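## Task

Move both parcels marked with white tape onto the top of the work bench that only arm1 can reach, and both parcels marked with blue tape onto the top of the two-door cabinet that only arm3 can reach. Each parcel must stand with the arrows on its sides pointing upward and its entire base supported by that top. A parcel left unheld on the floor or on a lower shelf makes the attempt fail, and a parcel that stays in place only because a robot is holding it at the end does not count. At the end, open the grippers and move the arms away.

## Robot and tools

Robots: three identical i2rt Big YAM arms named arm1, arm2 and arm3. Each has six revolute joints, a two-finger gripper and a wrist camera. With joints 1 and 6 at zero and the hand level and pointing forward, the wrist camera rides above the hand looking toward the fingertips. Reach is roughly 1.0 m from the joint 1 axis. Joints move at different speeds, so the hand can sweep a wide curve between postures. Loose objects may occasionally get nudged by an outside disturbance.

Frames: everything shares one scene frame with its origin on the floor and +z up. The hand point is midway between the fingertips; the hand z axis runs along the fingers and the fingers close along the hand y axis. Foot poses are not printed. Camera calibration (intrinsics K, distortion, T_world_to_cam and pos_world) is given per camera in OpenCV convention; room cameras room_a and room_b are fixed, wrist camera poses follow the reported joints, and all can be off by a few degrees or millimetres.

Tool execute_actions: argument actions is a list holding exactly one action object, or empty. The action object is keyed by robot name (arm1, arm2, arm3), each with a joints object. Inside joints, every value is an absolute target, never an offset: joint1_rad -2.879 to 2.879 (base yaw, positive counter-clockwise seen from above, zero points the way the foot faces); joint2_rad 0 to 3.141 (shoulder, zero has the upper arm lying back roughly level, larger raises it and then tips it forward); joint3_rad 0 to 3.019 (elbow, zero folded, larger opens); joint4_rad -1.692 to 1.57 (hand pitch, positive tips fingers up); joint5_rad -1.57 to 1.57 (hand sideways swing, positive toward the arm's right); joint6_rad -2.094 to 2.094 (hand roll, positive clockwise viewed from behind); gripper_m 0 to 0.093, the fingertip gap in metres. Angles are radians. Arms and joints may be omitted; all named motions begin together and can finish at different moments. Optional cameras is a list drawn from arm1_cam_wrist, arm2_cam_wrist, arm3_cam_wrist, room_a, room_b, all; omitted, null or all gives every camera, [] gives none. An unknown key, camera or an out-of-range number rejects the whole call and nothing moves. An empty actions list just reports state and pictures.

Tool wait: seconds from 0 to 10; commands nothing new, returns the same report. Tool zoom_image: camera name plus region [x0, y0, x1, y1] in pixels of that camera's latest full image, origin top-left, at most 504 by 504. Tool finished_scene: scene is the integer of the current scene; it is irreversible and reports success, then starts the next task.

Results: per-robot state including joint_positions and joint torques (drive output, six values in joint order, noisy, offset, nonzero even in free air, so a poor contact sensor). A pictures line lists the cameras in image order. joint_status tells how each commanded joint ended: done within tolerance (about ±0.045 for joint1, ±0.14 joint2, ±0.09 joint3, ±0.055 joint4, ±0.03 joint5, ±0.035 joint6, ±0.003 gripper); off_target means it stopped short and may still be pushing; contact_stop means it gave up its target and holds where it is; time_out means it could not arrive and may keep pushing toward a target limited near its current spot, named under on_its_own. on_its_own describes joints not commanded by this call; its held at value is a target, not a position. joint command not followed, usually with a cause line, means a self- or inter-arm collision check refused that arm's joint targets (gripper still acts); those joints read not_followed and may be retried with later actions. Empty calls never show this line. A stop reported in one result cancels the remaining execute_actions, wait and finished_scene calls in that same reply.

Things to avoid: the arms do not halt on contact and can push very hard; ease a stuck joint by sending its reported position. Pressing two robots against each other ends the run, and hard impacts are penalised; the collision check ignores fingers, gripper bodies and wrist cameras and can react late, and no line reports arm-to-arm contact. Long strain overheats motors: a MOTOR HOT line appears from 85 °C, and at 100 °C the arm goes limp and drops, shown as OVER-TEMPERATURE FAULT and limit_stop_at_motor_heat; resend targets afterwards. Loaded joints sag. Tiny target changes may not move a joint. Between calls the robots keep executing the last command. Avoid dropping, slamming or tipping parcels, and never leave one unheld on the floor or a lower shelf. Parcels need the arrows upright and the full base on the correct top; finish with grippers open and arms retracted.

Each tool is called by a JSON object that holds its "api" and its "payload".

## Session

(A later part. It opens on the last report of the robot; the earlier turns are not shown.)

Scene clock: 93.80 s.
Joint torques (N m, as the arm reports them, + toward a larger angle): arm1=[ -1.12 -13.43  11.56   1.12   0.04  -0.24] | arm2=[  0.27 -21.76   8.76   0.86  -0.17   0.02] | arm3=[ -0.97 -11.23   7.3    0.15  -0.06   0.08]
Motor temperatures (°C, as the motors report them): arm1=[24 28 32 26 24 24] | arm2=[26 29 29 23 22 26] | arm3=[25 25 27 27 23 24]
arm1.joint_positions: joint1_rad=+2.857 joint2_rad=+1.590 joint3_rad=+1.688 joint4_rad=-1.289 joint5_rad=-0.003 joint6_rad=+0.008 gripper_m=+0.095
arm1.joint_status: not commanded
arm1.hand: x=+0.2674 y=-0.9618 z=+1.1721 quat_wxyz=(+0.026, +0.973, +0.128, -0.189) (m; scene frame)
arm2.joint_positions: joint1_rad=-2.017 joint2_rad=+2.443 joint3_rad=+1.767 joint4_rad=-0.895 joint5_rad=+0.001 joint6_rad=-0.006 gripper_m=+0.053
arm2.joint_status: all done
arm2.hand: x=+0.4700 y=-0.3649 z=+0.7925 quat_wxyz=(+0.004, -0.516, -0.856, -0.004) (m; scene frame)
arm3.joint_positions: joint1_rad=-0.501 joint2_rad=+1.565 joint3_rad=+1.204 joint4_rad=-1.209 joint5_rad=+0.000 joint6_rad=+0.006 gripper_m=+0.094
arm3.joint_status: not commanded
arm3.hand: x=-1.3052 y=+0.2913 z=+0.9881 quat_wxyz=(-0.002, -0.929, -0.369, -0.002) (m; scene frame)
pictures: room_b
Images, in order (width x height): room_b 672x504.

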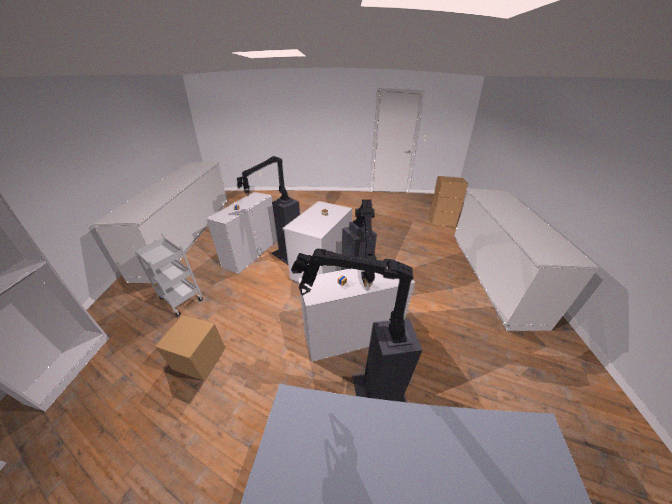

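{"api": "execute_actions", "payload": {"actions": [{"arm2":{"joints":{"gripper_m":0.093,"joint2_rad":2.44}}}], "cameras": []}}

{"api": "execute_actions", "payload": {"actions": [{"arm2":{"joints":{"joint2_rad":2.29,"joint4_rad":-1.02}}}], "cameras": []}}

{"api": "execute_actions", "payload": {"actions": [{"arm2":{"joints":{"joint1_rad":-2.345,"joint3_rad":1.69,"joint4_rad":-0.96,"joint6_rad":0.45}}}], "cameras": ["arm2_cam_wrist"]}}

Scene clock: 99.97 s.
Joint torques (N m, as the arm reports them, + toward a larger angle): arm1=[ -1.26 -13.28  11.45   1.04   0.06  -0.24] | arm2=[  0.12 -24.68   8.98   0.8   -0.14   0.04] | arm3=[ -0.94 -11.31   7.32   0.19  -0.07   0.07]
Motor temperatures (°C, as the motors report them): arm1=[24 28 32 26 24 24] | arm2=[26 29 29 23 22 26] | arm3=[25 26 27 27 23 24]
arm1.joint_positions: joint1_rad=+2.857 joint2_rad=+1.590 joint3_rad=+1.688 joint4_rad=-1.289 joint5_rad=-0.003 joint6_rad=+0.008 gripper_m=+0.095
arm1.joint_status: not commanded
arm1.hand: x=+0.2674 y=-0.9618 z=+1.1721 quat_wxyz=(+0.026, +0.973, +0.128, -0.189) (m; scene frame)
arm2.joint_positions: joint1_rad=-2.017 joint2_rad=+2.443 joint3_rad=+1.767 joint4_rad=-0.895 joint5_rad=+0.001 joint6_rad=-0.005 gripper_m=+0.093
arm2.joint_status: all done
arm2.hand: x=+0.4700 y=-0.3649 z=+0.7925 quat_wxyz=(+0.004, -0.516, -0.856, -0.004) (m; scene frame)
arm3.joint_positions: joint1_rad=-0.501 joint2_rad=+1.565 joint3_rad=+1.204 joint4_rad=-1.209 joint5_rad=+0.000 joint6_rad=+0.006 gripper_m=+0.094
arm3.joint_status: not commanded
arm3.hand: x=-1.3052 y=+0.2913 z=+0.9881 quat_wxyz=(-0.002, -0.929, -0.369, -0.002) (m; scene frame)
pictures: none
No camera images: the call's "cameras" was empty. Leave "cameras" out to get every camera's image.

Scene clock: 101.43 s.
Joint torques (N m, as the arm reports them, + toward a larger angle): arm1=[ -1.43 -13.13  11.52   1.17   0.02  -0.26] | arm2=[  0.09 -23.76   9.04  -0.56  -0.17   0.01] | arm3=[ -0.99 -11.33   7.29   0.19  -0.07   0.08]
Motor temperatures (°C, as the motors report them): arm1=[24 28 32 26 24 24] | arm2=[26 29 29 23 22 26] | arm3=[25 26 27 27 23 24]
arm1.joint_positions: joint1_rad=+2.857 joint2_rad=+1.590 joint3_rad=+1.688 joint4_rad=-1.289 joint5_rad=-0.003 joint6_rad=+0.008 gripper_m=+0.095
arm1.joint_status: not commanded
arm1.hand: x=+0.2674 y=-0.9618 z=+1.1721 quat_wxyz=(+0.026, +0.973, +0.128, -0.189) (m; scene frame)
arm2.joint_positions: joint1_rad=-2.017 joint2_rad=+2.289 joint3_rad=+1.775 joint4_rad=-1.004 joint5_rad=+0.001 joint6_rad=-0.005 gripper_m=+0.093
arm2.joint_status: all done
arm2.hand: x=+0.4768 y=-0.3787 z=+0.8930 quat_wxyz=(-0.019, -0.516, -0.856, +0.010) (m; scene frame)
arm3.joint_positions: joint1_rad=-0.501 joint2_rad=+1.565 joint3_rad=+1.204 joint4_rad=-1.209 joint5_rad=+0.000 joint6_rad=+0.006 gripper_m=+0.094
arm3.joint_status: not commanded
arm3.hand: x=-1.3052 y=+0.2913 z=+0.9881 quat_wxyz=(-0.002, -0.929, -0.369, -0.002) (m; scene frame)
pictures: none
No camera images: the call's "cameras" was empty. Leave "cameras" out to get every camera's image.

Scene clock: 103.00 s.
Joint torques (N m, as the arm reports them, + toward a larger angle): arm1=[ -1.39 -13.    11.53   1.1    0.04  -0.27] | arm2=[ -1.41 -23.14   5.87   0.71  -0.1    0.  ] | arm3=[ -0.9  -11.36   7.25   0.14  -0.07   0.07]
Motor temperatures (°C, as the motors report them): arm1=[24 28 32 26 24 24] | arm2=[26 29 29 23 22 26] | arm3=[25 26 27 27 23 24]
arm1.joint_positions: joint1_rad=+2.857 joint2_rad=+1.590 joint3_rad=+1.688 joint4_rad=-1.289 joint5_rad=-0.003 joint6_rad=+0.008 gripper_m=+0.095
arm1.joint_status: not commanded
arm1.hand: x=+0.2674 y=-0.9618 z=+1.1721 quat_wxyz=(+0.026, +0.973, +0.128, -0.189) (m; scene frame)
arm2.joint_positions: joint1_rad=-2.335 joint2_rad=+2.289 joint3_rad=+1.694 joint4_rad=-0.973 joint5_rad=+0.001 joint6_rad=+0.442 gripper_m=+0.093
arm2.joint_status: all done
arm2.hand: x=+0.2711 y=-0.4170 z=+0.8663 quat_wxyz=(+0.004, -0.799, -0.602, -0.002) (m; scene frame)
arm3.joint_positions: joint1_rad=-0.501 joint2_rad=+1.565 joint3_rad=+1.204 joint4_rad=-1.209 joint5_rad=+0.000 joint6_rad=+0.006 gripper_m=+0.094
arm3.joint_status: not commanded
arm3.hand: x=-1.3052 y=+0.2913 z=+0.9881 quat_wxyz=(-0.002, -0.929, -0.369, -0.002) (m; scene frame)
pictures: arm2_cam_wrist
camera_calibration (this result's frames):
arm2_cam_wrist: T_world_to_cam=[[-0.961371, 0.275223, 0.00416227, 0.372413], [0.224811, 0.776374, 0.588815, -0.243244], [0.158824, 0.567006, -0.808257, 1.01618], [0, 0, 0, 1]] pos_world=[0.251317, -0.489827, 0.963008]
Images, in order (width x height): arm2_cam_wrist 616x616.

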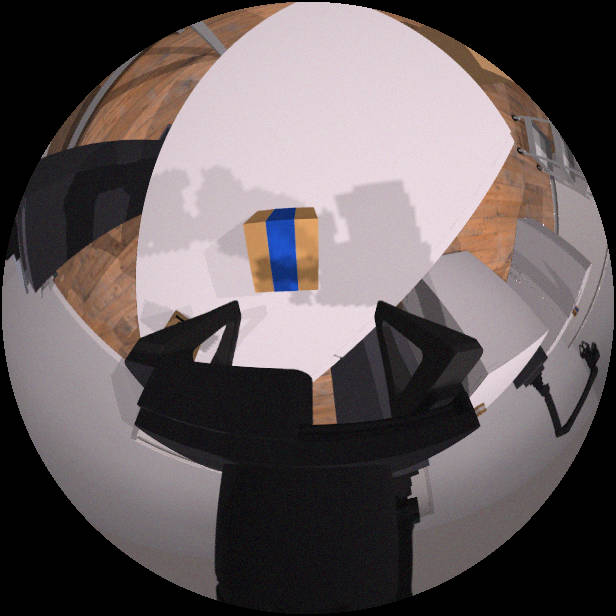

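{"api": "execute_actions", "payload": {"actions": [{"arm2":{"joints":{"joint1_rad":-2.305,"joint3_rad":1.84,"joint2_rad":2.36,"joint4_rad":-0.98}}}], "cameras": []}}

{"api": "execute_actions", "payload": {"actions": [{"arm2":{"joints":{"joint2_rad":2.46,"joint4_rad":-0.9}}}], "cameras": ["arm2_cam_wrist"]}}

Scene clock: 106.27 s.
Joint torques (N m, as the arm reports them, + toward a larger angle): arm1=[ -1.39 -12.92  11.52   1.12   0.04  -0.25] | arm2=[ -0.33 -21.79   9.9   -0.12  -0.12   0.07] | arm3=[ -0.96 -11.26   7.29   0.15  -0.07   0.08]
Motor temperatures (°C, as the motors report them): arm1=[24 28 32 26 24 24] | arm2=[26 29 29 23 22 26] | arm3=[25 26 27 27 23 24]
arm1.joint_positions: joint1_rad=+2.857 joint2_rad=+1.590 joint3_rad=+1.688 joint4_rad=-1.289 joint5_rad=-0.003 joint6_rad=+0.008 gripper_m=+0.095
arm1.joint_status: not commanded
arm1.hand: x=+0.2674 y=-0.9618 z=+1.1721 quat_wxyz=(+0.026, +0.973, +0.128, -0.189) (m; scene frame)
arm2.joint_positions: joint1_rad=-2.311 joint2_rad=+2.341 joint3_rad=+1.789 joint4_rad=-0.973 joint5_rad=+0.001 joint6_rad=+0.442 gripper_m=+0.093
arm2.joint_status: all done
arm2.hand: x=+0.2924 y=-0.4453 z=+0.8641 quat_wxyz=(-0.015, -0.792, -0.611, +0.008) (m; scene frame)
arm3.joint_positions: joint1_rad=-0.501 joint2_rad=+1.565 joint3_rad=+1.204 joint4_rad=-1.209 joint5_rad=+0.000 joint6_rad=+0.006 gripper_m=+0.094
arm3.joint_status: not commanded
arm3.hand: x=-1.3052 y=+0.2913 z=+0.9881 quat_wxyz=(-0.002, -0.929, -0.369, -0.002) (m; scene frame)
pictures: none
No camera images: the call's "cameras" was empty. Leave "cameras" out to get every camera's image.

Scene clock: 107.47 s.
Joint torques (N m, as the arm reports them, + toward a larger angle): arm1=[ -1.61 -13.12  11.51   1.15   0.02  -0.25] | arm2=[ -0.41 -23.47   8.62   0.88  -0.13   0.06] | arm3=[ -1.02 -11.27   7.28   0.17  -0.08   0.07]
Motor temperatures (°C, as the motors report them): arm1=[24 28 32 26 24 24] | arm2=[26 29 29 23 22 26] | arm3=[25 26 27 27 23 24]
arm1.joint_positions: joint1_rad=+2.857 joint2_rad=+1.590 joint3_rad=+1.688 joint4_rad=-1.289 joint5_rad=-0.003 joint6_rad=+0.008 gripper_m=+0.095
arm1.joint_status: not commanded
arm1.hand: x=+0.2674 y=-0.9618 z=+1.1721 quat_wxyz=(+0.026, +0.973, +0.128, -0.189) (m; scene frame)
arm2.joint_positions: joint1_rad=-2.311 joint2_rad=+2.456 joint3_rad=+1.802 joint4_rad=-0.916 joint5_rad=+0.001 joint6_rad=+0.442 gripper_m=+0.093
arm2.joint_status: all done
arm2.hand: x=+0.2905 y=-0.4353 z=+0.7947 quat_wxyz=(+0.005, -0.792, -0.611, -0.002) (m; scene frame)
arm3.joint_positions: joint1_rad=-0.501 joint2_rad=+1.565 joint3_rad=+1.204 joint4_rad=-1.209 joint5_rad=+0.000 joint6_rad=+0.006 gripper_m=+0.094
arm3.joint_status: not commanded
arm3.hand: x=-1.3052 y=+0.2913 z=+0.9881 quat_wxyz=(-0.002, -0.929, -0.369, -0.002) (m; scene frame)
pictures: arm2_cam_wrist
camera_calibration (this result's frames):
arm2_cam_wrist: T_world_to_cam=[[-0.967611, 0.252403, 0.00472499, 0.387826], [0.206437, 0.780345, 0.590293, -0.185344], [0.145304, 0.572149, -0.807175, 0.971024], [0, 0, 0, 1]] pos_world=[0.272433, -0.508826, 0.891361]
Images, in order (width x height): arm2_cam_wrist 616x616.

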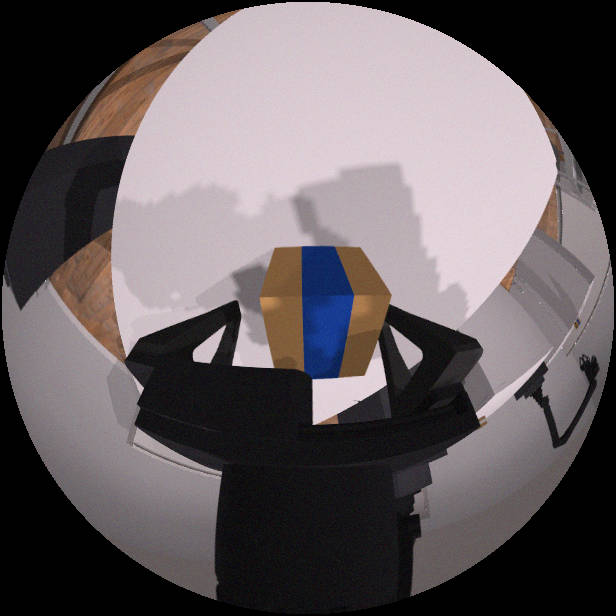

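{"api": "execute_actions", "payload": {"actions": [{"arm2":{"joints":{"gripper_m":0.03}}}], "cameras": []}}

{"api": "execute_actions", "payload": {"actions": [{"arm2":{"joints":{"joint2_rad":2.2,"joint3_rad":1.67,"joint4_rad":-1.0}}}], "cameras": []}}

{"api": "execute_actions", "payload": {"actions": [{"arm2":{"joints":{"joint1_rad":2.2,"joint6_rad":0.61}},"arm1":{"joints":{"joint4_rad":-1.4}}}], "cameras": ["arm2_cam_wrist"]}}

Scene clock: 114.03 s.
Joint torques (N m, as the arm reports them, + toward a larger angle): arm1=[ -1.73 -13.6   11.55   0.95   0.04  -0.25] | arm2=[ -0.13 -24.17   8.62   0.87  -0.12   0.03] | arm3=[ -0.93 -11.23   7.28   0.18  -0.07   0.08]
Motor temperatures (°C, as the motors report them): arm1=[24 28 32 26 24 24] | arm2=[26 29 29 23 22 26] | arm3=[25 26 27 27 23 24]
arm1.joint_positions: joint1_rad=+2.857 joint2_rad=+1.590 joint3_rad=+1.688 joint4_rad=-1.289 joint5_rad=-0.003 joint6_rad=+0.008 gripper_m=+0.095
arm1.joint_status: not commanded
arm1.hand: x=+0.2674 y=-0.9618 z=+1.1721 quat_wxyz=(+0.026, +0.973, +0.128, -0.189) (m; scene frame)
arm2.joint_positions: joint1_rad=-2.311 joint2_rad=+2.456 joint3_rad=+1.802 joint4_rad=-0.916 joint5_rad=+0.000 joint6_rad=+0.443 gripper_m=+0.049
arm2.joint_status: gripper_m off_target (ended at +0.049, target +0.030)
arm2.hand: x=+0.2906 y=-0.4354 z=+0.7947 quat_wxyz=(+0.004, -0.792, -0.611, -0.002) (m; scene frame)
arm3.joint_positions: joint1_rad=-0.501 joint2_rad=+1.565 joint3_rad=+1.204 joint4_rad=-1.209 joint5_rad=+0.000 joint6_rad=+0.006 gripper_m=+0.094
arm3.joint_status: not commanded
arm3.hand: x=-1.3052 y=+0.2913 z=+0.9881 quat_wxyz=(-0.002, -0.929, -0.369, -0.002) (m; scene frame)
pictures: none
No camera images: the call's "cameras" was empty. Leave "cameras" out to get every camera's image.

Scene clock: 115.40 s.
Joint torques (N m, as the arm reports them, + toward a larger angle): arm1=[ -1.23 -13.23  11.56   0.98   0.04  -0.29] | arm2=[ -0.03 -21.94   6.76  -0.3   -0.11   0.01] | arm3=[ -1.02 -11.27   7.29   0.21  -0.06   0.08]
Motor temperatures (°C, as the motors report them): arm1=[24 28 32 26 24 24] | arm2=[26 29 29 23 22 26] | arm3=[25 26 27 27 23 24]
arm1.joint_positions: joint1_rad=+2.857 joint2_rad=+1.590 joint3_rad=+1.688 joint4_rad=-1.289 joint5_rad=-0.003 joint6_rad=+0.008 gripper_m=+0.095
arm1.joint_status: not commanded
arm1.hand: x=+0.2674 y=-0.9618 z=+1.1721 quat_wxyz=(+0.026, +0.973, +0.128, -0.189) (m; scene frame)
arm2.joint_positions: joint1_rad=-2.311 joint2_rad=+2.194 joint3_rad=+1.666 joint4_rad=-0.989 joint5_rad=+0.000 joint6_rad=+0.443 gripper_m=+0.049
arm2.joint_status: all done
arm2.hand: x=+0.2870 y=-0.4168 z=+0.9157 quat_wxyz=(-0.019, -0.792, -0.611, +0.010) (m; scene frame)
arm3.joint_positions: joint1_rad=-0.501 joint2_rad=+1.565 joint3_rad=+1.204 joint4_rad=-1.209 joint5_rad=+0.000 joint6_rad=+0.006 gripper_m=+0.094
arm3.joint_status: not commanded
arm3.hand: x=-1.3052 y=+0.2913 z=+0.9881 quat_wxyz=(-0.002, -0.929, -0.369, -0.002) (m; scene frame)
pictures: none
No camera images: the call's "cameras" was empty. Leave "cameras" out to get every camera's image.

Scene clock: 118.93 s.
Joint torques (N m, as the arm reports them, + toward a larger angle): arm1=[ -1.54 -12.7   11.39   0.67   0.    -0.22] | arm2=[ -1.46 -21.88   6.91  -0.2    0.01   0.05] | arm3=[ -0.92 -11.25   7.26   0.16  -0.07   0.08]
Motor temperatures (°C, as the motors report them): arm1=[24 28 32 26 24 24] | arm2=[26 29 29 23 22 26] | arm3=[25 26 27 27 23 24]
arm1.joint_positions: joint1_rad=+2.857 joint2_rad=+1.590 joint3_rad=+1.688 joint4_rad=-1.392 joint5_rad=-0.003 joint6_rad=+0.008 gripper_m=+0.095
arm1.joint_status: all done
arm1.hand: x=+0.2906 y=-0.9554 z=+1.1638 quat_wxyz=(+0.019, +0.982, +0.129, -0.139) (m; scene frame)
arm2.joint_positions: joint1_rad=+2.208 joint2_rad=+2.194 joint3_rad=+1.666 joint4_rad=-0.989 joint5_rad=-0.002 joint6_rad=+0.602 gripper_m=+0.049
arm2.joint_status: all done
arm2.hand: x=-0.4723 y=+0.2185 z=+0.9241 quat_wxyz=(+0.004, +0.954, -0.300, -0.028) (m; scene frame)
arm3.joint_positions: joint1_rad=-0.501 joint2_rad=+1.565 joint3_rad=+1.204 joint4_rad=-1.209 joint5_rad=+0.000 joint6_rad=+0.006 gripper_m=+0.094
arm3.joint_status: not commanded
arm3.hand: x=-1.3052 y=+0.2913 z=+0.9881 quat_wxyz=(-0.002, -0.929, -0.369, -0.002) (m; scene frame)
pictures: arm2_cam_wrist
camera_calibration (this result's frames):
arm2_cam_wrist: T_world_to_cam=[[0.570638, 0.820854, -0.0238947, 0.112853], [0.698186, -0.469633, 0.540353, -0.0628782], [0.432329, -0.325029, -0.841099, 1.17513], [0, 0, 0, 1]] pos_world=[-0.528539, 0.259784, 1.02507]
Images, in order (width x height): arm2_cam_wrist 616x616.

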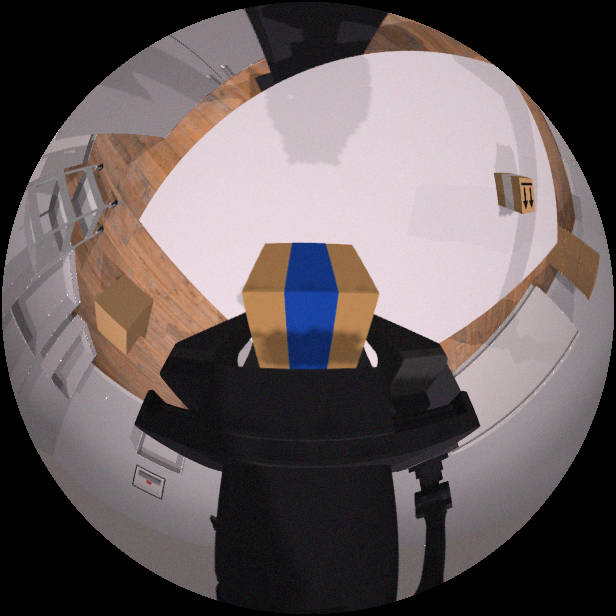

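{"api": "execute_actions", "payload": {"actions": [{"arm2":{"joints":{"joint1_rad":2.08,"joint6_rad":0.39,"joint2_rad":2.34,"joint4_rad":-0.88}},"arm1":{"joints":{"joint1_rad":1.679,"joint2_rad":1.93,"joint3_rad":1.48,"joint4_rad":-1.08,"joint6_rad":0.18}}}], "cameras": ["arm1_cam_wrist"]}}

Scene clock: 125.17 s.
Joint torques (N m, as the arm reports them, + toward a larger angle): arm1=[  0.11 -19.29   9.61   0.44  -0.1   -0.04] | arm2=[ -0.74 -23.78   6.22   0.75  -0.08  -0.1 ] | arm3=[ -0.95 -11.28   7.25   0.18  -0.07   0.08]
Motor temperatures (°C, as the motors report them): arm1=[24 28 32 26 24 24] | arm2=[26 29 29 23 22 26] | arm3=[25 26 27 27 23 24]
arm1.joint_positions: joint1_rad=+1.672 joint2_rad=+1.960 joint3_rad=+1.461 joint4_rad=-1.081 joint5_rad=+0.002 joint6_rad=+0.170 gripper_m=+0.095
arm1.joint_status: all done
arm1.hand: x=+0.4733 y=-0.3651 z=+0.8813 quat_wxyz=(+0.002, +0.856, -0.517, +0.002) (m; scene frame)
arm2.joint_positions: joint1_rad=+2.074 joint2_rad=+2.351 joint3_rad=+1.666 joint4_rad=-0.896 joint5_rad=+0.000 joint6_rad=+0.398 gripper_m=+0.049
arm2.joint_status: all done
arm2.hand: x=-0.4547 y=+0.3039 z=+0.8289 quat_wxyz=(-0.006, +0.964, -0.267, +0.003) (m; scene frame)
arm3.joint_positions: joint1_rad=-0.501 joint2_rad=+1.565 joint3_rad=+1.204 joint4_rad=-1.209 joint5_rad=+0.000 joint6_rad=+0.006 gripper_m=+0.094
arm3.joint_status: not commanded
arm3.hand: x=-1.3052 y=+0.2913 z=+0.9881 quat_wxyz=(-0.002, -0.929, -0.369, -0.002) (m; scene frame)
pictures: arm1_cam_wrist
camera_calibration (this result's frames):
arm1_cam_wrist: T_world_to_cam=[[0.885852, 0.463826, -0.0114424, -0.235745], [0.378645, -0.708475, 0.59556, -0.957517], [0.26813, -0.531911, -0.80323, 0.510992], [0, 0, 0, 1]] pos_world=[0.434382, -0.29723, 0.978005]
Images, in order (width x height): arm1_cam_wrist 616x616.

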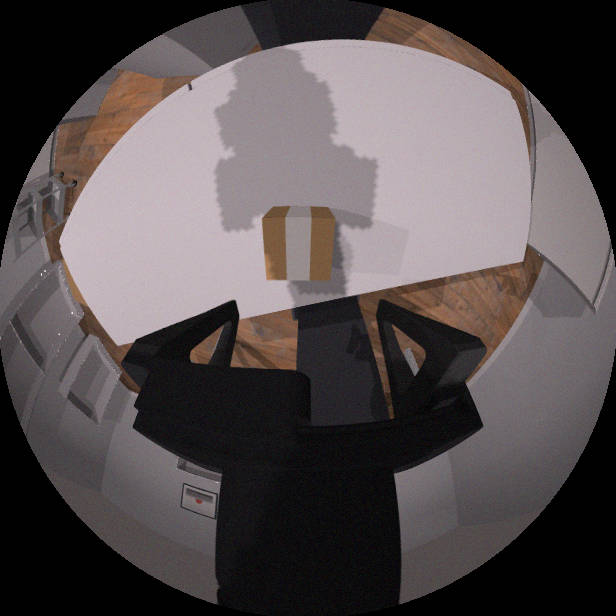

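{"api": "execute_actions", "payload": {"actions": [{"arm2":{"joints":{"joint2_rad":2.41}},"arm1":{"joints":{"joint1_rad":1.695,"joint2_rad":2.11,"joint3_rad":1.53,"joint4_rad":-0.92}}}], "cameras": ["arm1_cam_wrist"]}}

Scene clock: 129.80 s.
Joint torques (N m, as the arm reports them, + toward a larger angle): arm1=[  0.13 -19.83   9.91   0.85  -0.1   -0.06] | arm2=[ -0.32 -20.72   5.86   0.55  -0.09  -0.09] | arm3=[ -0.97 -11.32   7.29   0.2   -0.07   0.08]
Motor temperatures (°C, as the motors report them): arm1=[24 28 32 26 24 24] | arm2=[26 29 29 23 22 26] | arm3=[25 26 27 27 23 24]
arm1.joint_positions: joint1_rad=+1.687 joint2_rad=+2.126 joint3_rad=+1.503 joint4_rad=-0.929 joint5_rad=+0.002 joint6_rad=+0.170 gripper_m=+0.095
arm1.joint_status: all done
arm1.hand: x=+0.4462 y=-0.3443 z=+0.8033 quat_wxyz=(-0.003, +0.859, -0.511, -0.011) (m; scene frame)
arm2.joint_positions: joint1_rad=+2.074 joint2_rad=+2.381 joint3_rad=+1.666 joint4_rad=-0.891 joint5_rad=+0.000 joint6_rad=+0.398 gripper_m=+0.049
arm2.joint_status: all done
arm2.hand: x=-0.4478 y=+0.3031 z=+0.8108 quat_wxyz=(-0.008, +0.964, -0.266, +0.015) (m; scene frame)
arm3.joint_positions: joint1_rad=-0.501 joint2_rad=+1.565 joint3_rad=+1.204 joint4_rad=-1.209 joint5_rad=+0.000 joint6_rad=+0.006 gripper_m=+0.094
arm3.joint_status: not commanded
arm3.hand: x=-1.3052 y=+0.2913 z=+0.9881 quat_wxyz=(-0.002, -0.929, -0.369, -0.002) (m; scene frame)
pictures: arm1_cam_wrist
camera_calibration (this result's frames):
arm1_cam_wrist: T_world_to_cam=[[0.878831, 0.476854, -0.0163367, -0.210721], [0.399291, -0.716278, 0.572287, -0.87932], [0.261195, -0.509466, -0.819891, 0.490936], [0, 0, 0, 1]] pos_world=[0.408062, -0.279239, 0.902295]
Images, in order (width x height): arm1_cam_wrist 616x616.

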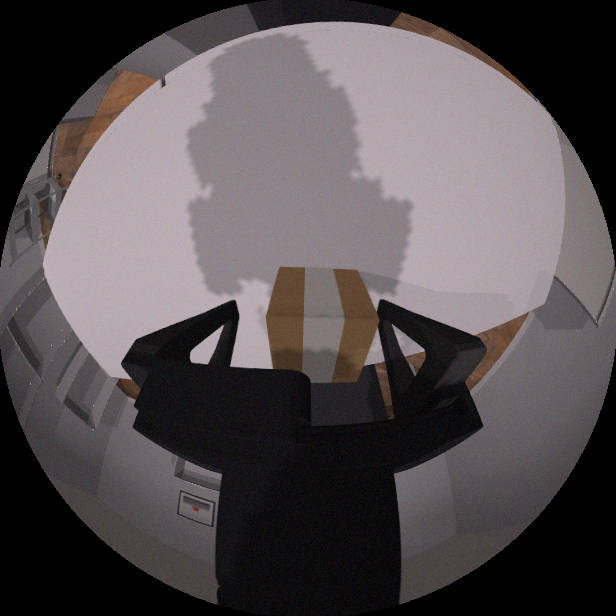

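{"api": "execute_actions", "payload": {"actions": [{"arm2":{"joints":{"joint2_rad":2.38,"gripper_m":0.093}},"arm1":{"joints":{"joint1_rad":1.67,"joint3_rad":1.46}}}], "cameras": ["arm1_cam_wrist"]}}

Scene clock: 133.00 s.
Joint torques (N m, as the arm reports them, + toward a larger angle): arm1=[ -1.85 -18.97   7.71   0.6   -0.09  -0.06] | arm2=[ -0.42 -23.89   5.91   0.56  -0.08  -0.09] | arm3=[ -0.93 -11.29   7.29   0.19  -0.07   0.08]
Motor temperatures (°C, as the motors report them): arm1=[24 29 31 26 24 24] | arm2=[26 29 29 23 22 26] | arm3=[25 26 27 27 23 24]
arm1.joint_positions: joint1_rad=+1.680 joint2_rad=+2.126 joint3_rad=+1.452 joint4_rad=-0.926 joint5_rad=+0.002 joint6_rad=+0.170 gripper_m=+0.095
arm1.joint_status: all done
arm1.hand: x=+0.4637 y=-0.3603 z=+0.7879 quat_wxyz=(+0.005, +0.858, -0.514, +0.011) (m; scene frame)
arm2.joint_positions: joint1_rad=+2.074 joint2_rad=+2.381 joint3_rad=+1.666 joint4_rad=-0.891 joint5_rad=+0.000 joint6_rad=+0.398 gripper_m=+0.093
arm2.joint_status: all done
arm2.hand: x=-0.4478 y=+0.3031 z=+0.8108 quat_wxyz=(-0.008, +0.964, -0.266, +0.015) (m; scene frame)
arm3.joint_positions: joint1_rad=-0.501 joint2_rad=+1.565 joint3_rad=+1.204 joint4_rad=-1.209 joint5_rad=+0.000 joint6_rad=+0.006 gripper_m=+0.094
arm3.joint_status: not commanded
arm3.hand: x=-1.3052 y=+0.2913 z=+0.9881 quat_wxyz=(-0.002, -0.929, -0.369, -0.002) (m; scene frame)
pictures: arm1_cam_wrist
camera_calibration (this result's frames):
arm1_cam_wrist: T_world_to_cam=[[0.882372, 0.47048, -0.00822204, -0.229101], [0.377152, -0.696674, 0.610248, -0.901448], [0.281381, -0.541567, -0.792168, 0.422765], [0, 0, 0, 1]] pos_world=[0.423177, -0.291272, 0.883124]
Images, in order (width x height): arm1_cam_wrist 616x616.

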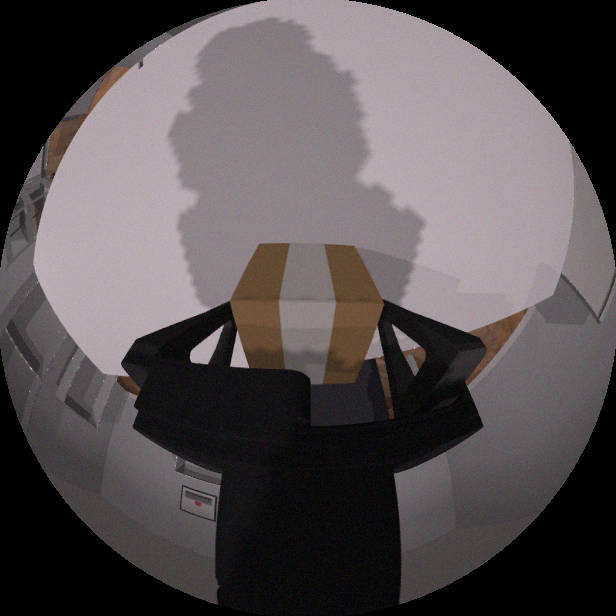

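{"api": "execute_actions", "payload": {"actions": [{"arm2":{"joints":{"joint2_rad":2.15}},"arm1":{"joints":{"gripper_m":0.03}},"arm3":{"joints":{"joint3_rad":0.9,"joint4_rad":0.452}}}], "cameras": []}}

{"api": "execute_actions", "payload": {"actions": [{"arm2":{"joints":{"joint1_rad":1.639,"joint4_rad":0.6,"joint6_rad":0,"joint3_rad":1.3}},"arm1":{"joints":{"joint2_rad":1.85,"joint4_rad":-1.15}},"arm3":{"joints":{"joint1_rad":1.0}}}], "cameras": []}}

{"api": "execute_actions", "payload": {"actions": [{"arm2":{"joints":{"joint3_rad":0.95}},"arm1":{"joints":{"joint1_rad":-1.9,"joint6_rad":0}},"arm3":{"joints":{"joint1_rad":1.377,"joint2_rad":1.74,"joint3_rad":0.7}}}]}}

Scene clock: 144.00 s.
Joint torques (N m, as the arm reports them, + toward a larger angle): arm1=[ -1.47 -19.14   7.66   0.64  -0.09  -0.08] | arm2=[ -0.4  -20.39   7.48   1.11  -0.09  -0.11] | arm3=[ -0.89 -11.43   7.81   1.95  -0.08   0.08]
Motor temperatures (°C, as the motors report them): arm1=[24 29 31 26 24 24] | arm2=[26 30 29 23 22 26] | arm3=[25 26 27 27 23 24]
arm1.joint_positions: joint1_rad=+1.680 joint2_rad=+2.126 joint3_rad=+1.452 joint4_rad=-0.926 joint5_rad=+0.002 joint6_rad=+0.170 gripper_m=+0.053
arm1.joint_status: gripper_m off_target (ended at +0.053, target +0.030)
arm1.hand: x=+0.4637 y=-0.3603 z=+0.7879 quat_wxyz=(+0.005, +0.858, -0.514, +0.011) (m; scene frame)
arm2.joint_positions: joint1_rad=+2.074 joint2_rad=+2.126 joint3_rad=+1.666 joint4_rad=-0.891 joint5_rad=+0.000 joint6_rad=+0.398 gripper_m=+0.093
arm2.joint_status: all done
arm2.hand: x=-0.4992 y=+0.3087 z=+0.9714 quat_wxyz=(+0.009, +0.958, -0.264, -0.111) (m; scene frame)
arm3.joint_positions: joint1_rad=-0.501 joint2_rad=+1.565 joint3_rad=+0.897 joint4_rad=+0.431 joint5_rad=+0.000 joint6_rad=+0.006 gripper_m=+0.094
arm3.joint_status: all done
arm3.hand: x=-1.4370 y=+0.1661 z=+1.0739 quat_wxyz=(-0.233, -0.732, -0.289, +0.572) (m; scene frame)
pictures: none
No camera images: the call's "cameras" was empty. Leave "cameras" out to get every camera's image.

Scene clock: 145.80 s.
Joint torques (N m, as the arm reports them, + toward a larger angle): arm1=[ -1.52 -15.41   9.73   0.17  -0.09  -0.06] | arm2=[ -1.3  -20.76   6.29   3.61  -0.15  -0.14] | arm3=[ -1.22 -11.38   7.87   1.94   0.02   0.07]
Motor temperatures (°C, as the motors report them): arm1=[24 29 31 26 24 24] | arm2=[26 30 29 23 22 26] | arm3=[25 26 27 27 23 24]
arm1.joint_positions: joint1_rad=+1.680 joint2_rad=+1.841 joint3_rad=+1.443 joint4_rad=-1.143 joint5_rad=+0.002 joint6_rad=+0.170 gripper_m=+0.053
arm1.joint_status: all done
arm1.hand: x=+0.4785 y=-0.3785 z=+0.9387 quat_wxyz=(-0.005, +0.858, -0.514, -0.016) (m; scene frame)
arm2.joint_positions: joint1_rad=+1.646 joint2_rad=+2.143 joint3_rad=+1.299 joint4_rad=+0.570 joint5_rad=+0.001 joint6_rad=+0.008 gripper_m=+0.093
arm2.joint_status: all done
arm2.hand: x=-0.4828 y=+0.6305 z=+1.0277 quat_wxyz=(-0.172, +0.763, -0.224, -0.582) (m; scene frame)
arm3.joint_positions: joint1_rad=+1.002 joint2_rad=+1.565 joint3_rad=+0.897 joint4_rad=+0.431 joint5_rad=-0.001 joint6_rad=+0.006 gripper_m=+0.094
arm3.joint_status: all done
arm3.hand: x=-0.5826 y=+0.1166 z=+1.0793 quat_wxyz=(-0.564, -0.336, -0.709, +0.260) (m; scene frame)
pictures: none
No camera images: the call's "cameras" was empty. Leave "cameras" out to get every camera's image.

Scene clock: 148.63 s.
Joint torques (N m, as the arm reports them, + toward a larger angle): arm1=[  0.09 -15.96   9.79   0.34  -0.12  -0.33] | arm2=[ -1.44 -17.49   3.91   2.84  -0.16  -0.11] | arm3=[ -1.82 -11.65   6.05   1.24   0.03   0.08]
Motor temperatures (°C, as the motors report them): arm1=[24 29 31 26 24 24] | arm2=[26 29 28 23 22 26] | arm3=[25 26 27 27 23 24]
arm1.joint_positions: joint1_rad=-1.908 joint2_rad=+1.848 joint3_rad=+1.443 joint4_rad=-1.143 joint5_rad=+0.001 joint6_rad=+0.011 gripper_m=+0.053
arm1.joint_status: all done
arm1.hand: x=+0.9306 y=-1.3461 z=+0.9312 quat_wxyz=(-0.006, -0.631, -0.775, +0.008) (m; scene frame)
arm2.joint_positions: joint1_rad=+1.646 joint2_rad=+2.143 joint3_rad=+0.950 joint4_rad=+0.579 joint5_rad=+0.001 joint6_rad=+0.008 gripper_m=+0.093
arm2.joint_status: all done
arm2.hand: x=-0.3578 y=+0.5520 z=+0.8820 quat_wxyz=(-0.133, +0.850, -0.251, -0.444) (m; scene frame)
arm3.joint_positions: joint1_rad=+1.389 joint2_rad=+1.744 joint3_rad=+0.689 joint4_rad=+0.449 joint5_rad=-0.002 joint6_rad=+0.006 gripper_m=+0.094
arm3.joint_status: all done
arm3.hand: x=-0.5016 y=+0.3422 z=+0.8831 quat_wxyz=(-0.453, -0.217, -0.858, +0.110) (m; scene frame)
pictures: arm1_cam_wrist, arm2_cam_wrist, arm3_cam_wrist, room_a, room_b
camera_calibration (this result's frames):
arm1_cam_wrist: T_world_to_cam=[[-0.979427, -0.201721, -0.00551492, 0.649157], [-0.168226, 0.801091, 0.574415, 0.705157], [-0.111454, 0.563526, -0.818545, 1.74876], [0, 0, 0, 1]] pos_world=[0.949335, -1.41942, 1.02997]
arm2_cam_wrist: T_world_to_cam=[[0.543297, 0.839532, 0.00375802, -0.27174], [0.791823, -0.510925, -0.334621, 0.864564], [-0.279005, 0.184775, -0.942345, 0.752026], [0, 0, 0, 1]] pos_world=[-0.327127, 0.530907, 0.998991]
arm3_cam_wrist: T_world_to_cam=[[-0.475149, -0.879886, 0.00588493, 0.055617], [-0.831795, 0.446978, -0.329133, -0.280316], [0.286969, -0.161282, -0.944265, 1.15625], [0, 0, 0, 1]] pos_world=[-0.538547, 0.360714, 0.999215]
Images, in order (width x height): arm1_cam_wrist 616x616, arm2_cam_wrist 616x616, arm3_cam_wrist 616x616, room_a 672x504, room_b 672x504.

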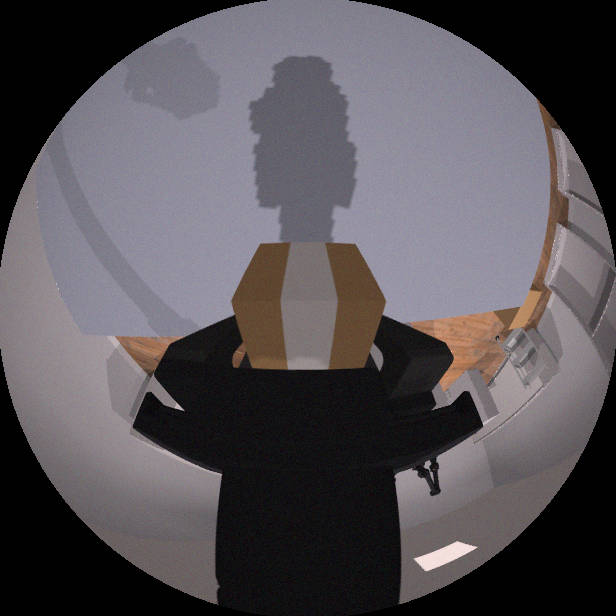

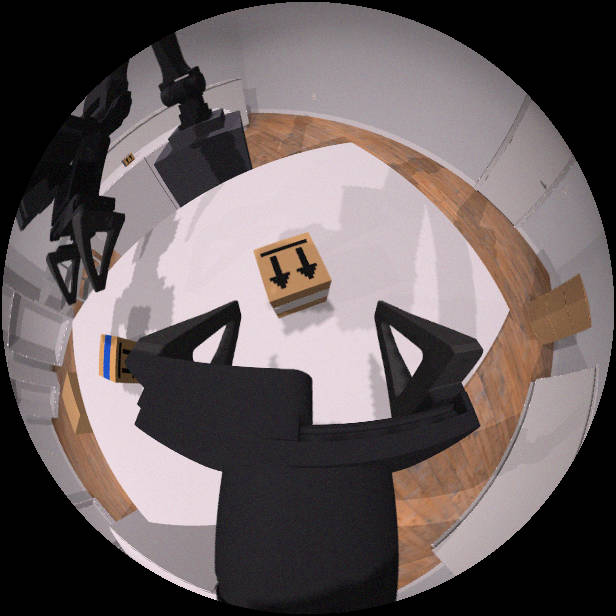

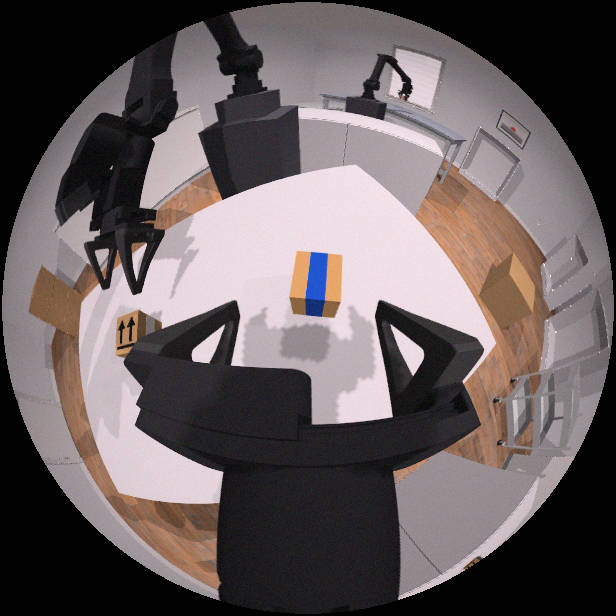

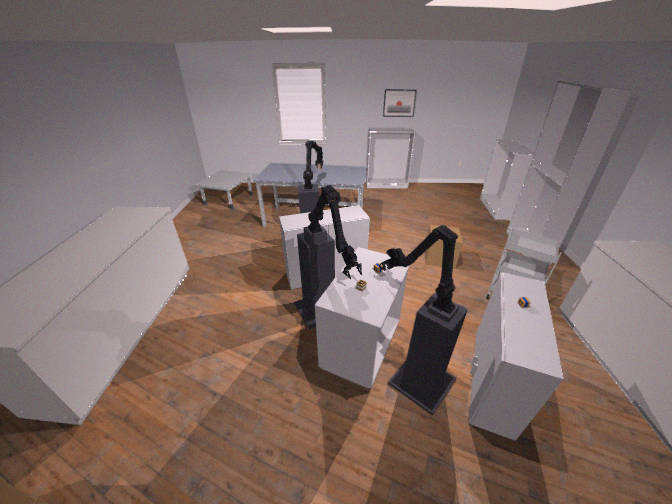

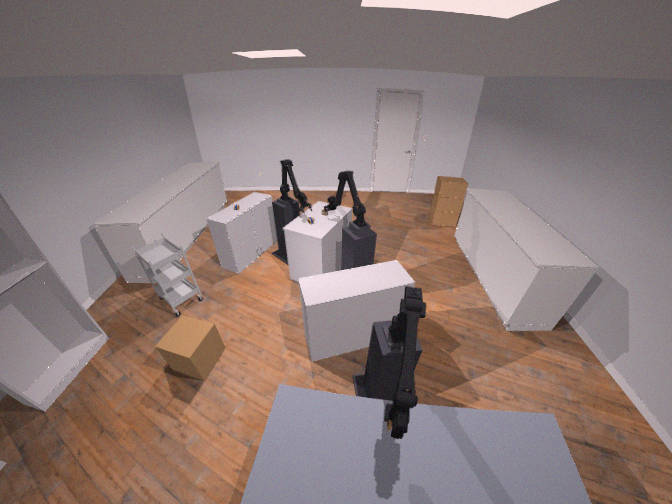

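{"api": "execute_actions", "payload": {"actions": [{"arm2":{"joints":{"joint1_rad":1.675,"joint2_rad":2.37,"joint3_rad":1.22}},"arm1":{"joints":{"joint2_rad":2.2,"joint3_rad":1.76,"joint4_rad":-1.08}},"arm3":{"joints":{"joint1_rad":1.365,"joint2_rad":2.0,"joint3_rad":0.85,"joint4_rad":0.58}}}], "cameras": ["arm2_cam_wrist","arm3_cam_wrist","room_b"]}}

Scene clock: 157.77 s.
Joint torques (N m, as the arm reports them, + toward a larger angle): arm1=[  0.15 -23.16  12.07   0.46  -0.12  -0.29] | arm2=[ -0.52 -20.     6.55   2.83  -0.14  -0.11] | arm3=[ -1.92 -13.45   5.48   1.66   0.03   0.09]
Motor temperatures (°C, as the motors report them): arm1=[24 29 31 26 24 24] | arm2=[26 29 28 23 22 26] | arm3=[25 26 27 27 23 24]
arm1.joint_positions: joint1_rad=-1.908 joint2_rad=+2.223 joint3_rad=+1.712 joint4_rad=-1.082 joint5_rad=+0.001 joint6_rad=+0.011 gripper_m=+0.053
arm1.joint_status: all done
arm1.hand: x=+0.9483 y=-1.4296 z=+0.8086 quat_wxyz=(+0.012, -0.631, -0.775, -0.006) (m; scene frame)
arm2.joint_positions: joint1_rad=+1.667 joint2_rad=+2.362 joint3_rad=+1.183 joint4_rad=+0.579 joint5_rad=+0.001 joint6_rad=+0.008 gripper_m=+0.093
arm2.joint_status: all done
arm2.hand: x=-0.4179 y=+0.5736 z=+0.8238 quat_wxyz=(-0.130, +0.849, -0.241, -0.451) (m; scene frame)
arm3.joint_positions: joint1_rad=+1.377 joint2_rad=+1.996 joint3_rad=+0.837 joint4_rad=+0.564 joint5_rad=-0.002 joint6_rad=+0.006 gripper_m=+0.094
arm3.joint_status: all done
arm3.hand: x=-0.4587 y=+0.3112 z=+0.8239 quat_wxyz=(-0.457, -0.221, -0.854, +0.114) (m; scene frame)
pictures: arm2_cam_wrist, arm3_cam_wrist, room_b
camera_calibration (this result's frames):
arm2_cam_wrist: T_world_to_cam=[[0.525179, 0.850983, 0.0038483, -0.271262], [0.798479, -0.491202, -0.34807, 0.906227], [-0.294311, 0.185872, -0.937461, 0.665329], [0, 0, 0, 1]] pos_world=[-0.385328, 0.552314, 0.940194]
arm3_cam_wrist: T_world_to_cam=[[-0.485932, -0.873978, 0.00573663, 0.0424422], [-0.82279, 0.455238, -0.340257, -0.239607], [0.294766, -0.170062, -0.940315, 1.08609], [0, 0, 0, 1]] pos_world=[-0.496663, 0.330873, 0.939491]
Images, in order (width x height): arm2_cam_wrist 616x616, arm3_cam_wrist 616x616, room_b 672x504.

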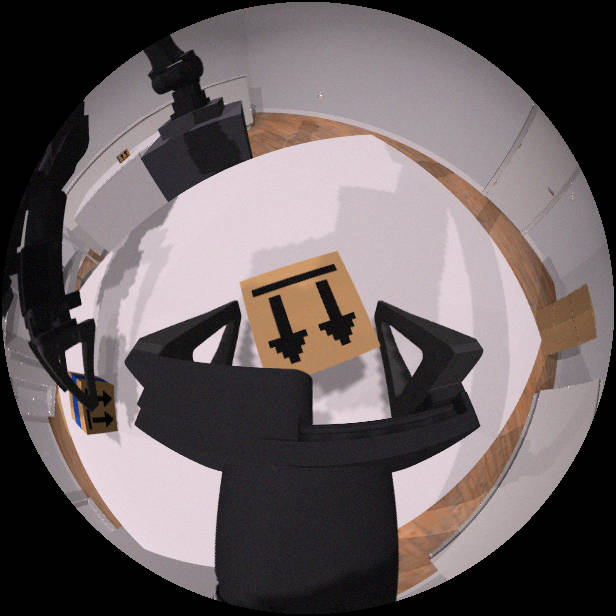

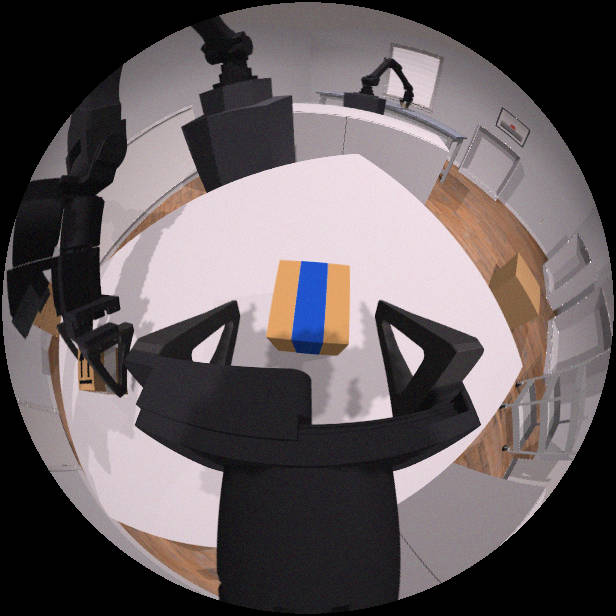

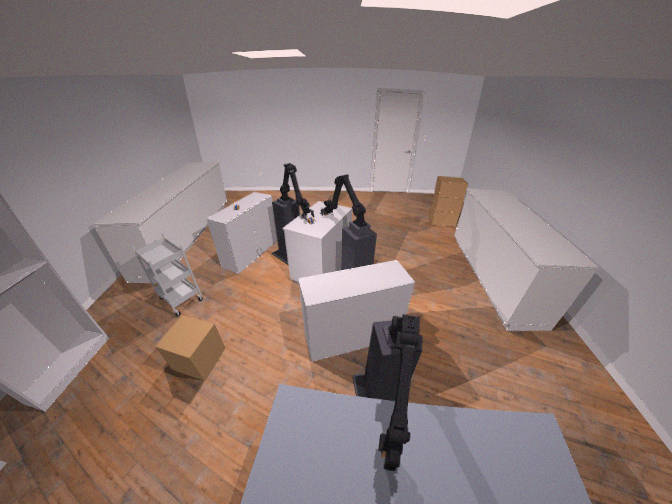

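{"api": "execute_actions", "payload": {"actions": [{"arm2":{"joints":{"joint2_rad":2.405}},"arm1":{"joints":{"joint2_rad":2.28,"joint4_rad":-1.01}},"arm3":{"joints":{"joint2_rad":2.05}}}], "cameras": ["arm2_cam_wrist","arm3_cam_wrist","arm1_cam_wrist"]}}

Scene clock: 161.83 s.
Joint torques (N m, as the arm reports them, + toward a larger angle): arm1=[  0.02 -18.66  10.84   0.66  -0.08  -0.27] | arm2=[ -0.05 -18.01   6.52   2.75  -0.16  -0.14] | arm3=[ -1.91 -12.74   5.24   1.6    0.03   0.08]
Motor temperatures (°C, as the motors report them): arm1=[24 29 32 26 24 24] | arm2=[26 29 28 23 22 26] | arm3=[25 26 27 27 23 24]
arm1.joint_positions: joint1_rad=-1.908 joint2_rad=+2.260 joint3_rad=+1.726 joint4_rad=-1.017 joint5_rad=+0.001 joint6_rad=+0.011 gripper_m=+0.053
arm1.joint_status: all done
arm1.hand: x=+0.9515 y=-1.4447 z=+0.7903 quat_wxyz=(-0.005, -0.631, -0.776, +0.007) (m; scene frame)
arm2.joint_positions: joint1_rad=+1.667 joint2_rad=+2.378 joint3_rad=+1.183 joint4_rad=+0.579 joint5_rad=+0.001 joint6_rad=+0.008 gripper_m=+0.093
arm2.joint_status: all done
arm2.hand: x=-0.4141 y=+0.5714 z=+0.8131 quat_wxyz=(-0.128, +0.853, -0.242, -0.445) (m; scene frame)
arm3.joint_positions: joint1_rad=+1.377 joint2_rad=+2.032 joint3_rad=+0.837 joint4_rad=+0.564 joint5_rad=-0.002 joint6_rad=+0.006 gripper_m=+0.094
arm3.joint_status: all done
arm3.hand: x=-0.4644 y=+0.3144 z=+0.8029 quat_wxyz=(-0.442, -0.223, -0.862, +0.110) (m; scene frame)
pictures: arm1_cam_wrist, arm2_cam_wrist, arm3_cam_wrist
camera_calibration (this result's frames):
arm1_cam_wrist: T_world_to_cam=[[-0.979357, -0.202065, -0.00547207, 0.648319], [-0.168141, 0.799313, 0.576912, 0.863988], [-0.1122, 0.565923, -0.816788, 1.6941], [0, 0, 0, 1]] pos_world=[0.970284, -1.51832, 0.888819]
arm2_cam_wrist: T_world_to_cam=[[0.525247, 0.850941, 0.00392239, -0.271343], [0.803065, -0.49416, -0.333006, 0.889729], [-0.28143, 0.17806, -0.942917, 0.671096], [0, 0, 0, 1]] pos_world=[-0.383121, 0.55107, 0.930137]
arm3_cam_wrist: T_world_to_cam=[[-0.485688, -0.874112, 0.00596035, 0.0425333], [-0.833192, 0.460868, -0.3056, -0.287297], [0.264382, -0.153393, -0.952141, 1.05874], [0, 0, 0, 1]] pos_world=[-0.498626, 0.331987, 0.920015]
Images, in order (width x height): arm1_cam_wrist 616x616, arm2_cam_wrist 616x616, arm3_cam_wrist 616x616.

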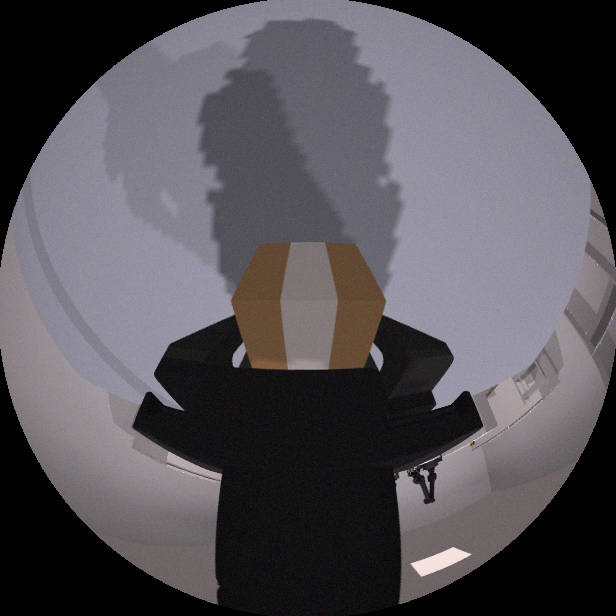

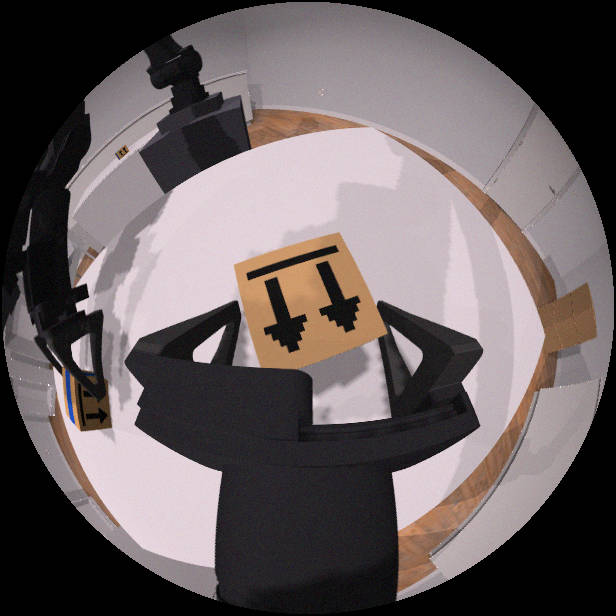

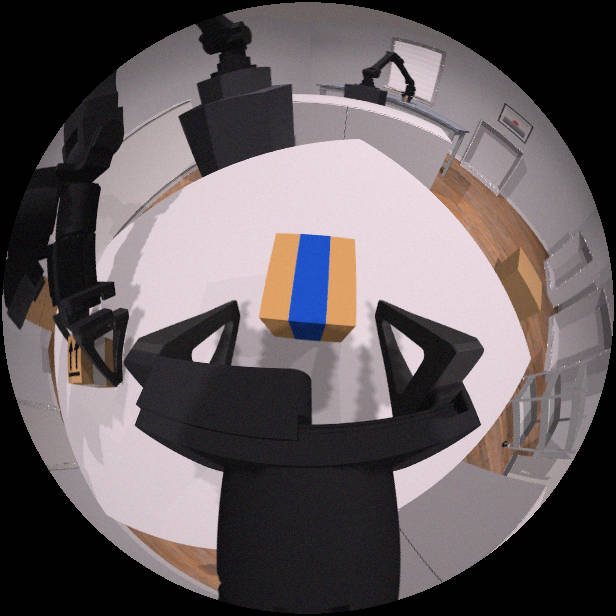

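{"api": "execute_actions", "payload": {"actions": [{"arm2":{"joints":{"gripper_m":0.03}},"arm1":{"joints":{"joint2_rad":2.26,"gripper_m":0.093}},"arm3":{"joints":{"joint2_rad":2.085,"joint3_rad":0.89}}}], "cameras": ["arm2_cam_wrist","arm3_cam_wrist","arm1_cam_wrist"]}}

Scene clock: 166.37 s.
Joint torques (N m, as the arm reports them, + toward a larger angle): arm1=[  0.45 -20.76  10.63   0.66  -0.1   -0.29] | arm2=[ -0.09 -17.89   6.4    2.94  -0.15  -0.11] | arm3=[ -1.78 -12.98   6.29   1.7    0.03   0.07]
Motor temperatures (°C, as the motors report them): arm1=[24 29 32 26 24 24] | arm2=[26 29 28 23 22 26] | arm3=[25 26 27 27 23 24]
arm1.joint_positions: joint1_rad=-1.908 joint2_rad=+2.260 joint3_rad=+1.726 joint4_rad=-1.017 joint5_rad=+0.001 joint6_rad=+0.011 gripper_m=+0.093
arm1.joint_status: all done
arm1.hand: x=+0.9515 y=-1.4447 z=+0.7903 quat_wxyz=(-0.005, -0.631, -0.776, +0.007) (m; scene frame)
arm2.joint_positions: joint1_rad=+1.667 joint2_rad=+2.378 joint3_rad=+1.183 joint4_rad=+0.579 joint5_rad=+0.001 joint6_rad=+0.007 gripper_m=+0.061
arm2.joint_status: gripper_m off_target (ended at +0.061, target +0.030)
arm2.hand: x=-0.4141 y=+0.5714 z=+0.8131 quat_wxyz=(-0.128, +0.853, -0.241, -0.445) (m; scene frame)
arm3.joint_positions: joint1_rad=+1.377 joint2_rad=+2.065 joint3_rad=+0.858 joint4_rad=+0.564 joint5_rad=-0.002 joint6_rad=+0.006 gripper_m=+0.094
arm3.joint_status: all done
arm3.hand: x=-0.4606 y=+0.3123 z=+0.7917 quat_wxyz=(-0.437, -0.224, -0.864, +0.109) (m; scene frame)
pictures: arm1_cam_wrist, arm2_cam_wrist, arm3_cam_wrist
camera_calibration (this result's frames):
arm1_cam_wrist: T_world_to_cam=[[-0.979357, -0.202065, -0.00547207, 0.648319], [-0.168141, 0.799313, 0.576912, 0.863988], [-0.1122, 0.565923, -0.816788, 1.6941], [0, 0, 0, 1]] pos_world=[0.970284, -1.51832, 0.888819]
arm2_cam_wrist: T_world_to_cam=[[0.525061, 0.851054, 0.00423529, -0.27174], [0.803227, -0.493896, -0.333005, 0.889645], [-0.281313, 0.17825, -0.942916, 0.671035], [0, 0, 0, 1]] pos_world=[-0.383136, 0.551046, 0.930137]
arm3_cam_wrist: T_world_to_cam=[[-0.485614, -0.874153, 0.00602591, 0.0426418], [-0.836115, 0.462449, -0.295049, -0.296751], [0.255131, -0.148318, -0.955463, 1.04343], [0, 0, 0, 1]] pos_world=[-0.493621, 0.329267, 0.909144]
Images, in order (width x height): arm1_cam_wrist 616x616, arm2_cam_wrist 616x616, arm3_cam_wrist 616x616.

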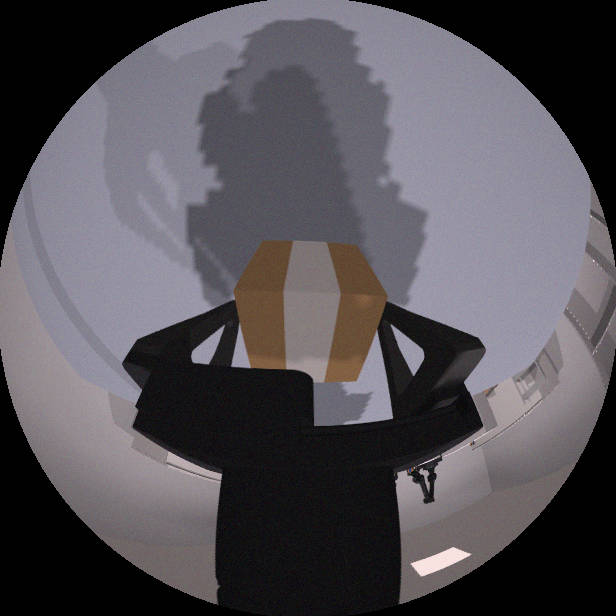

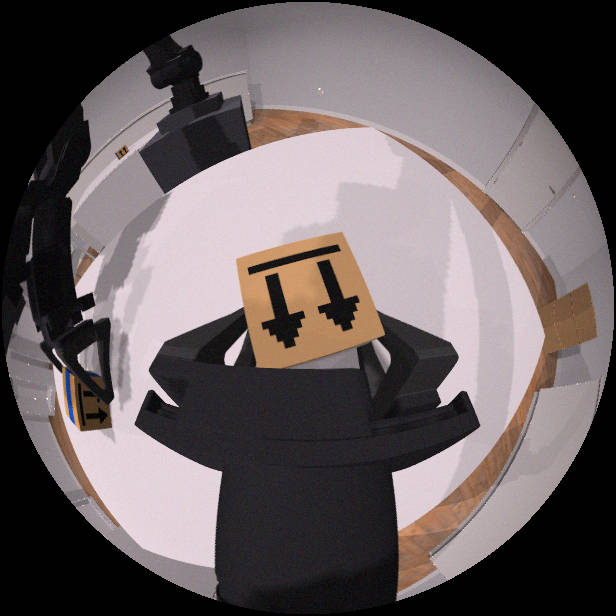

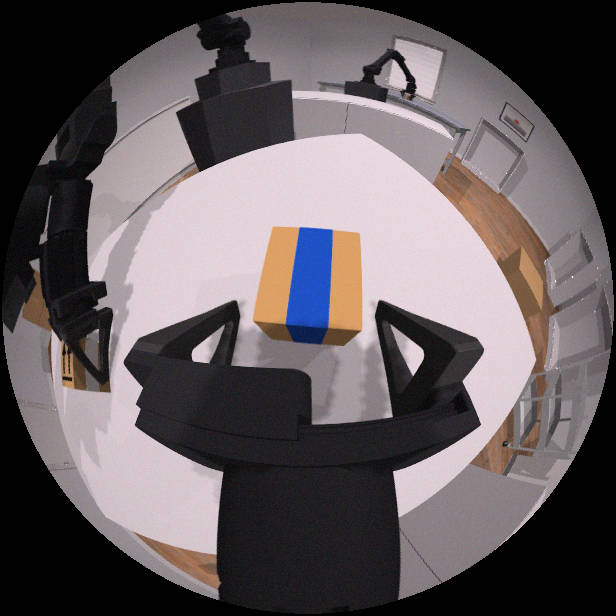

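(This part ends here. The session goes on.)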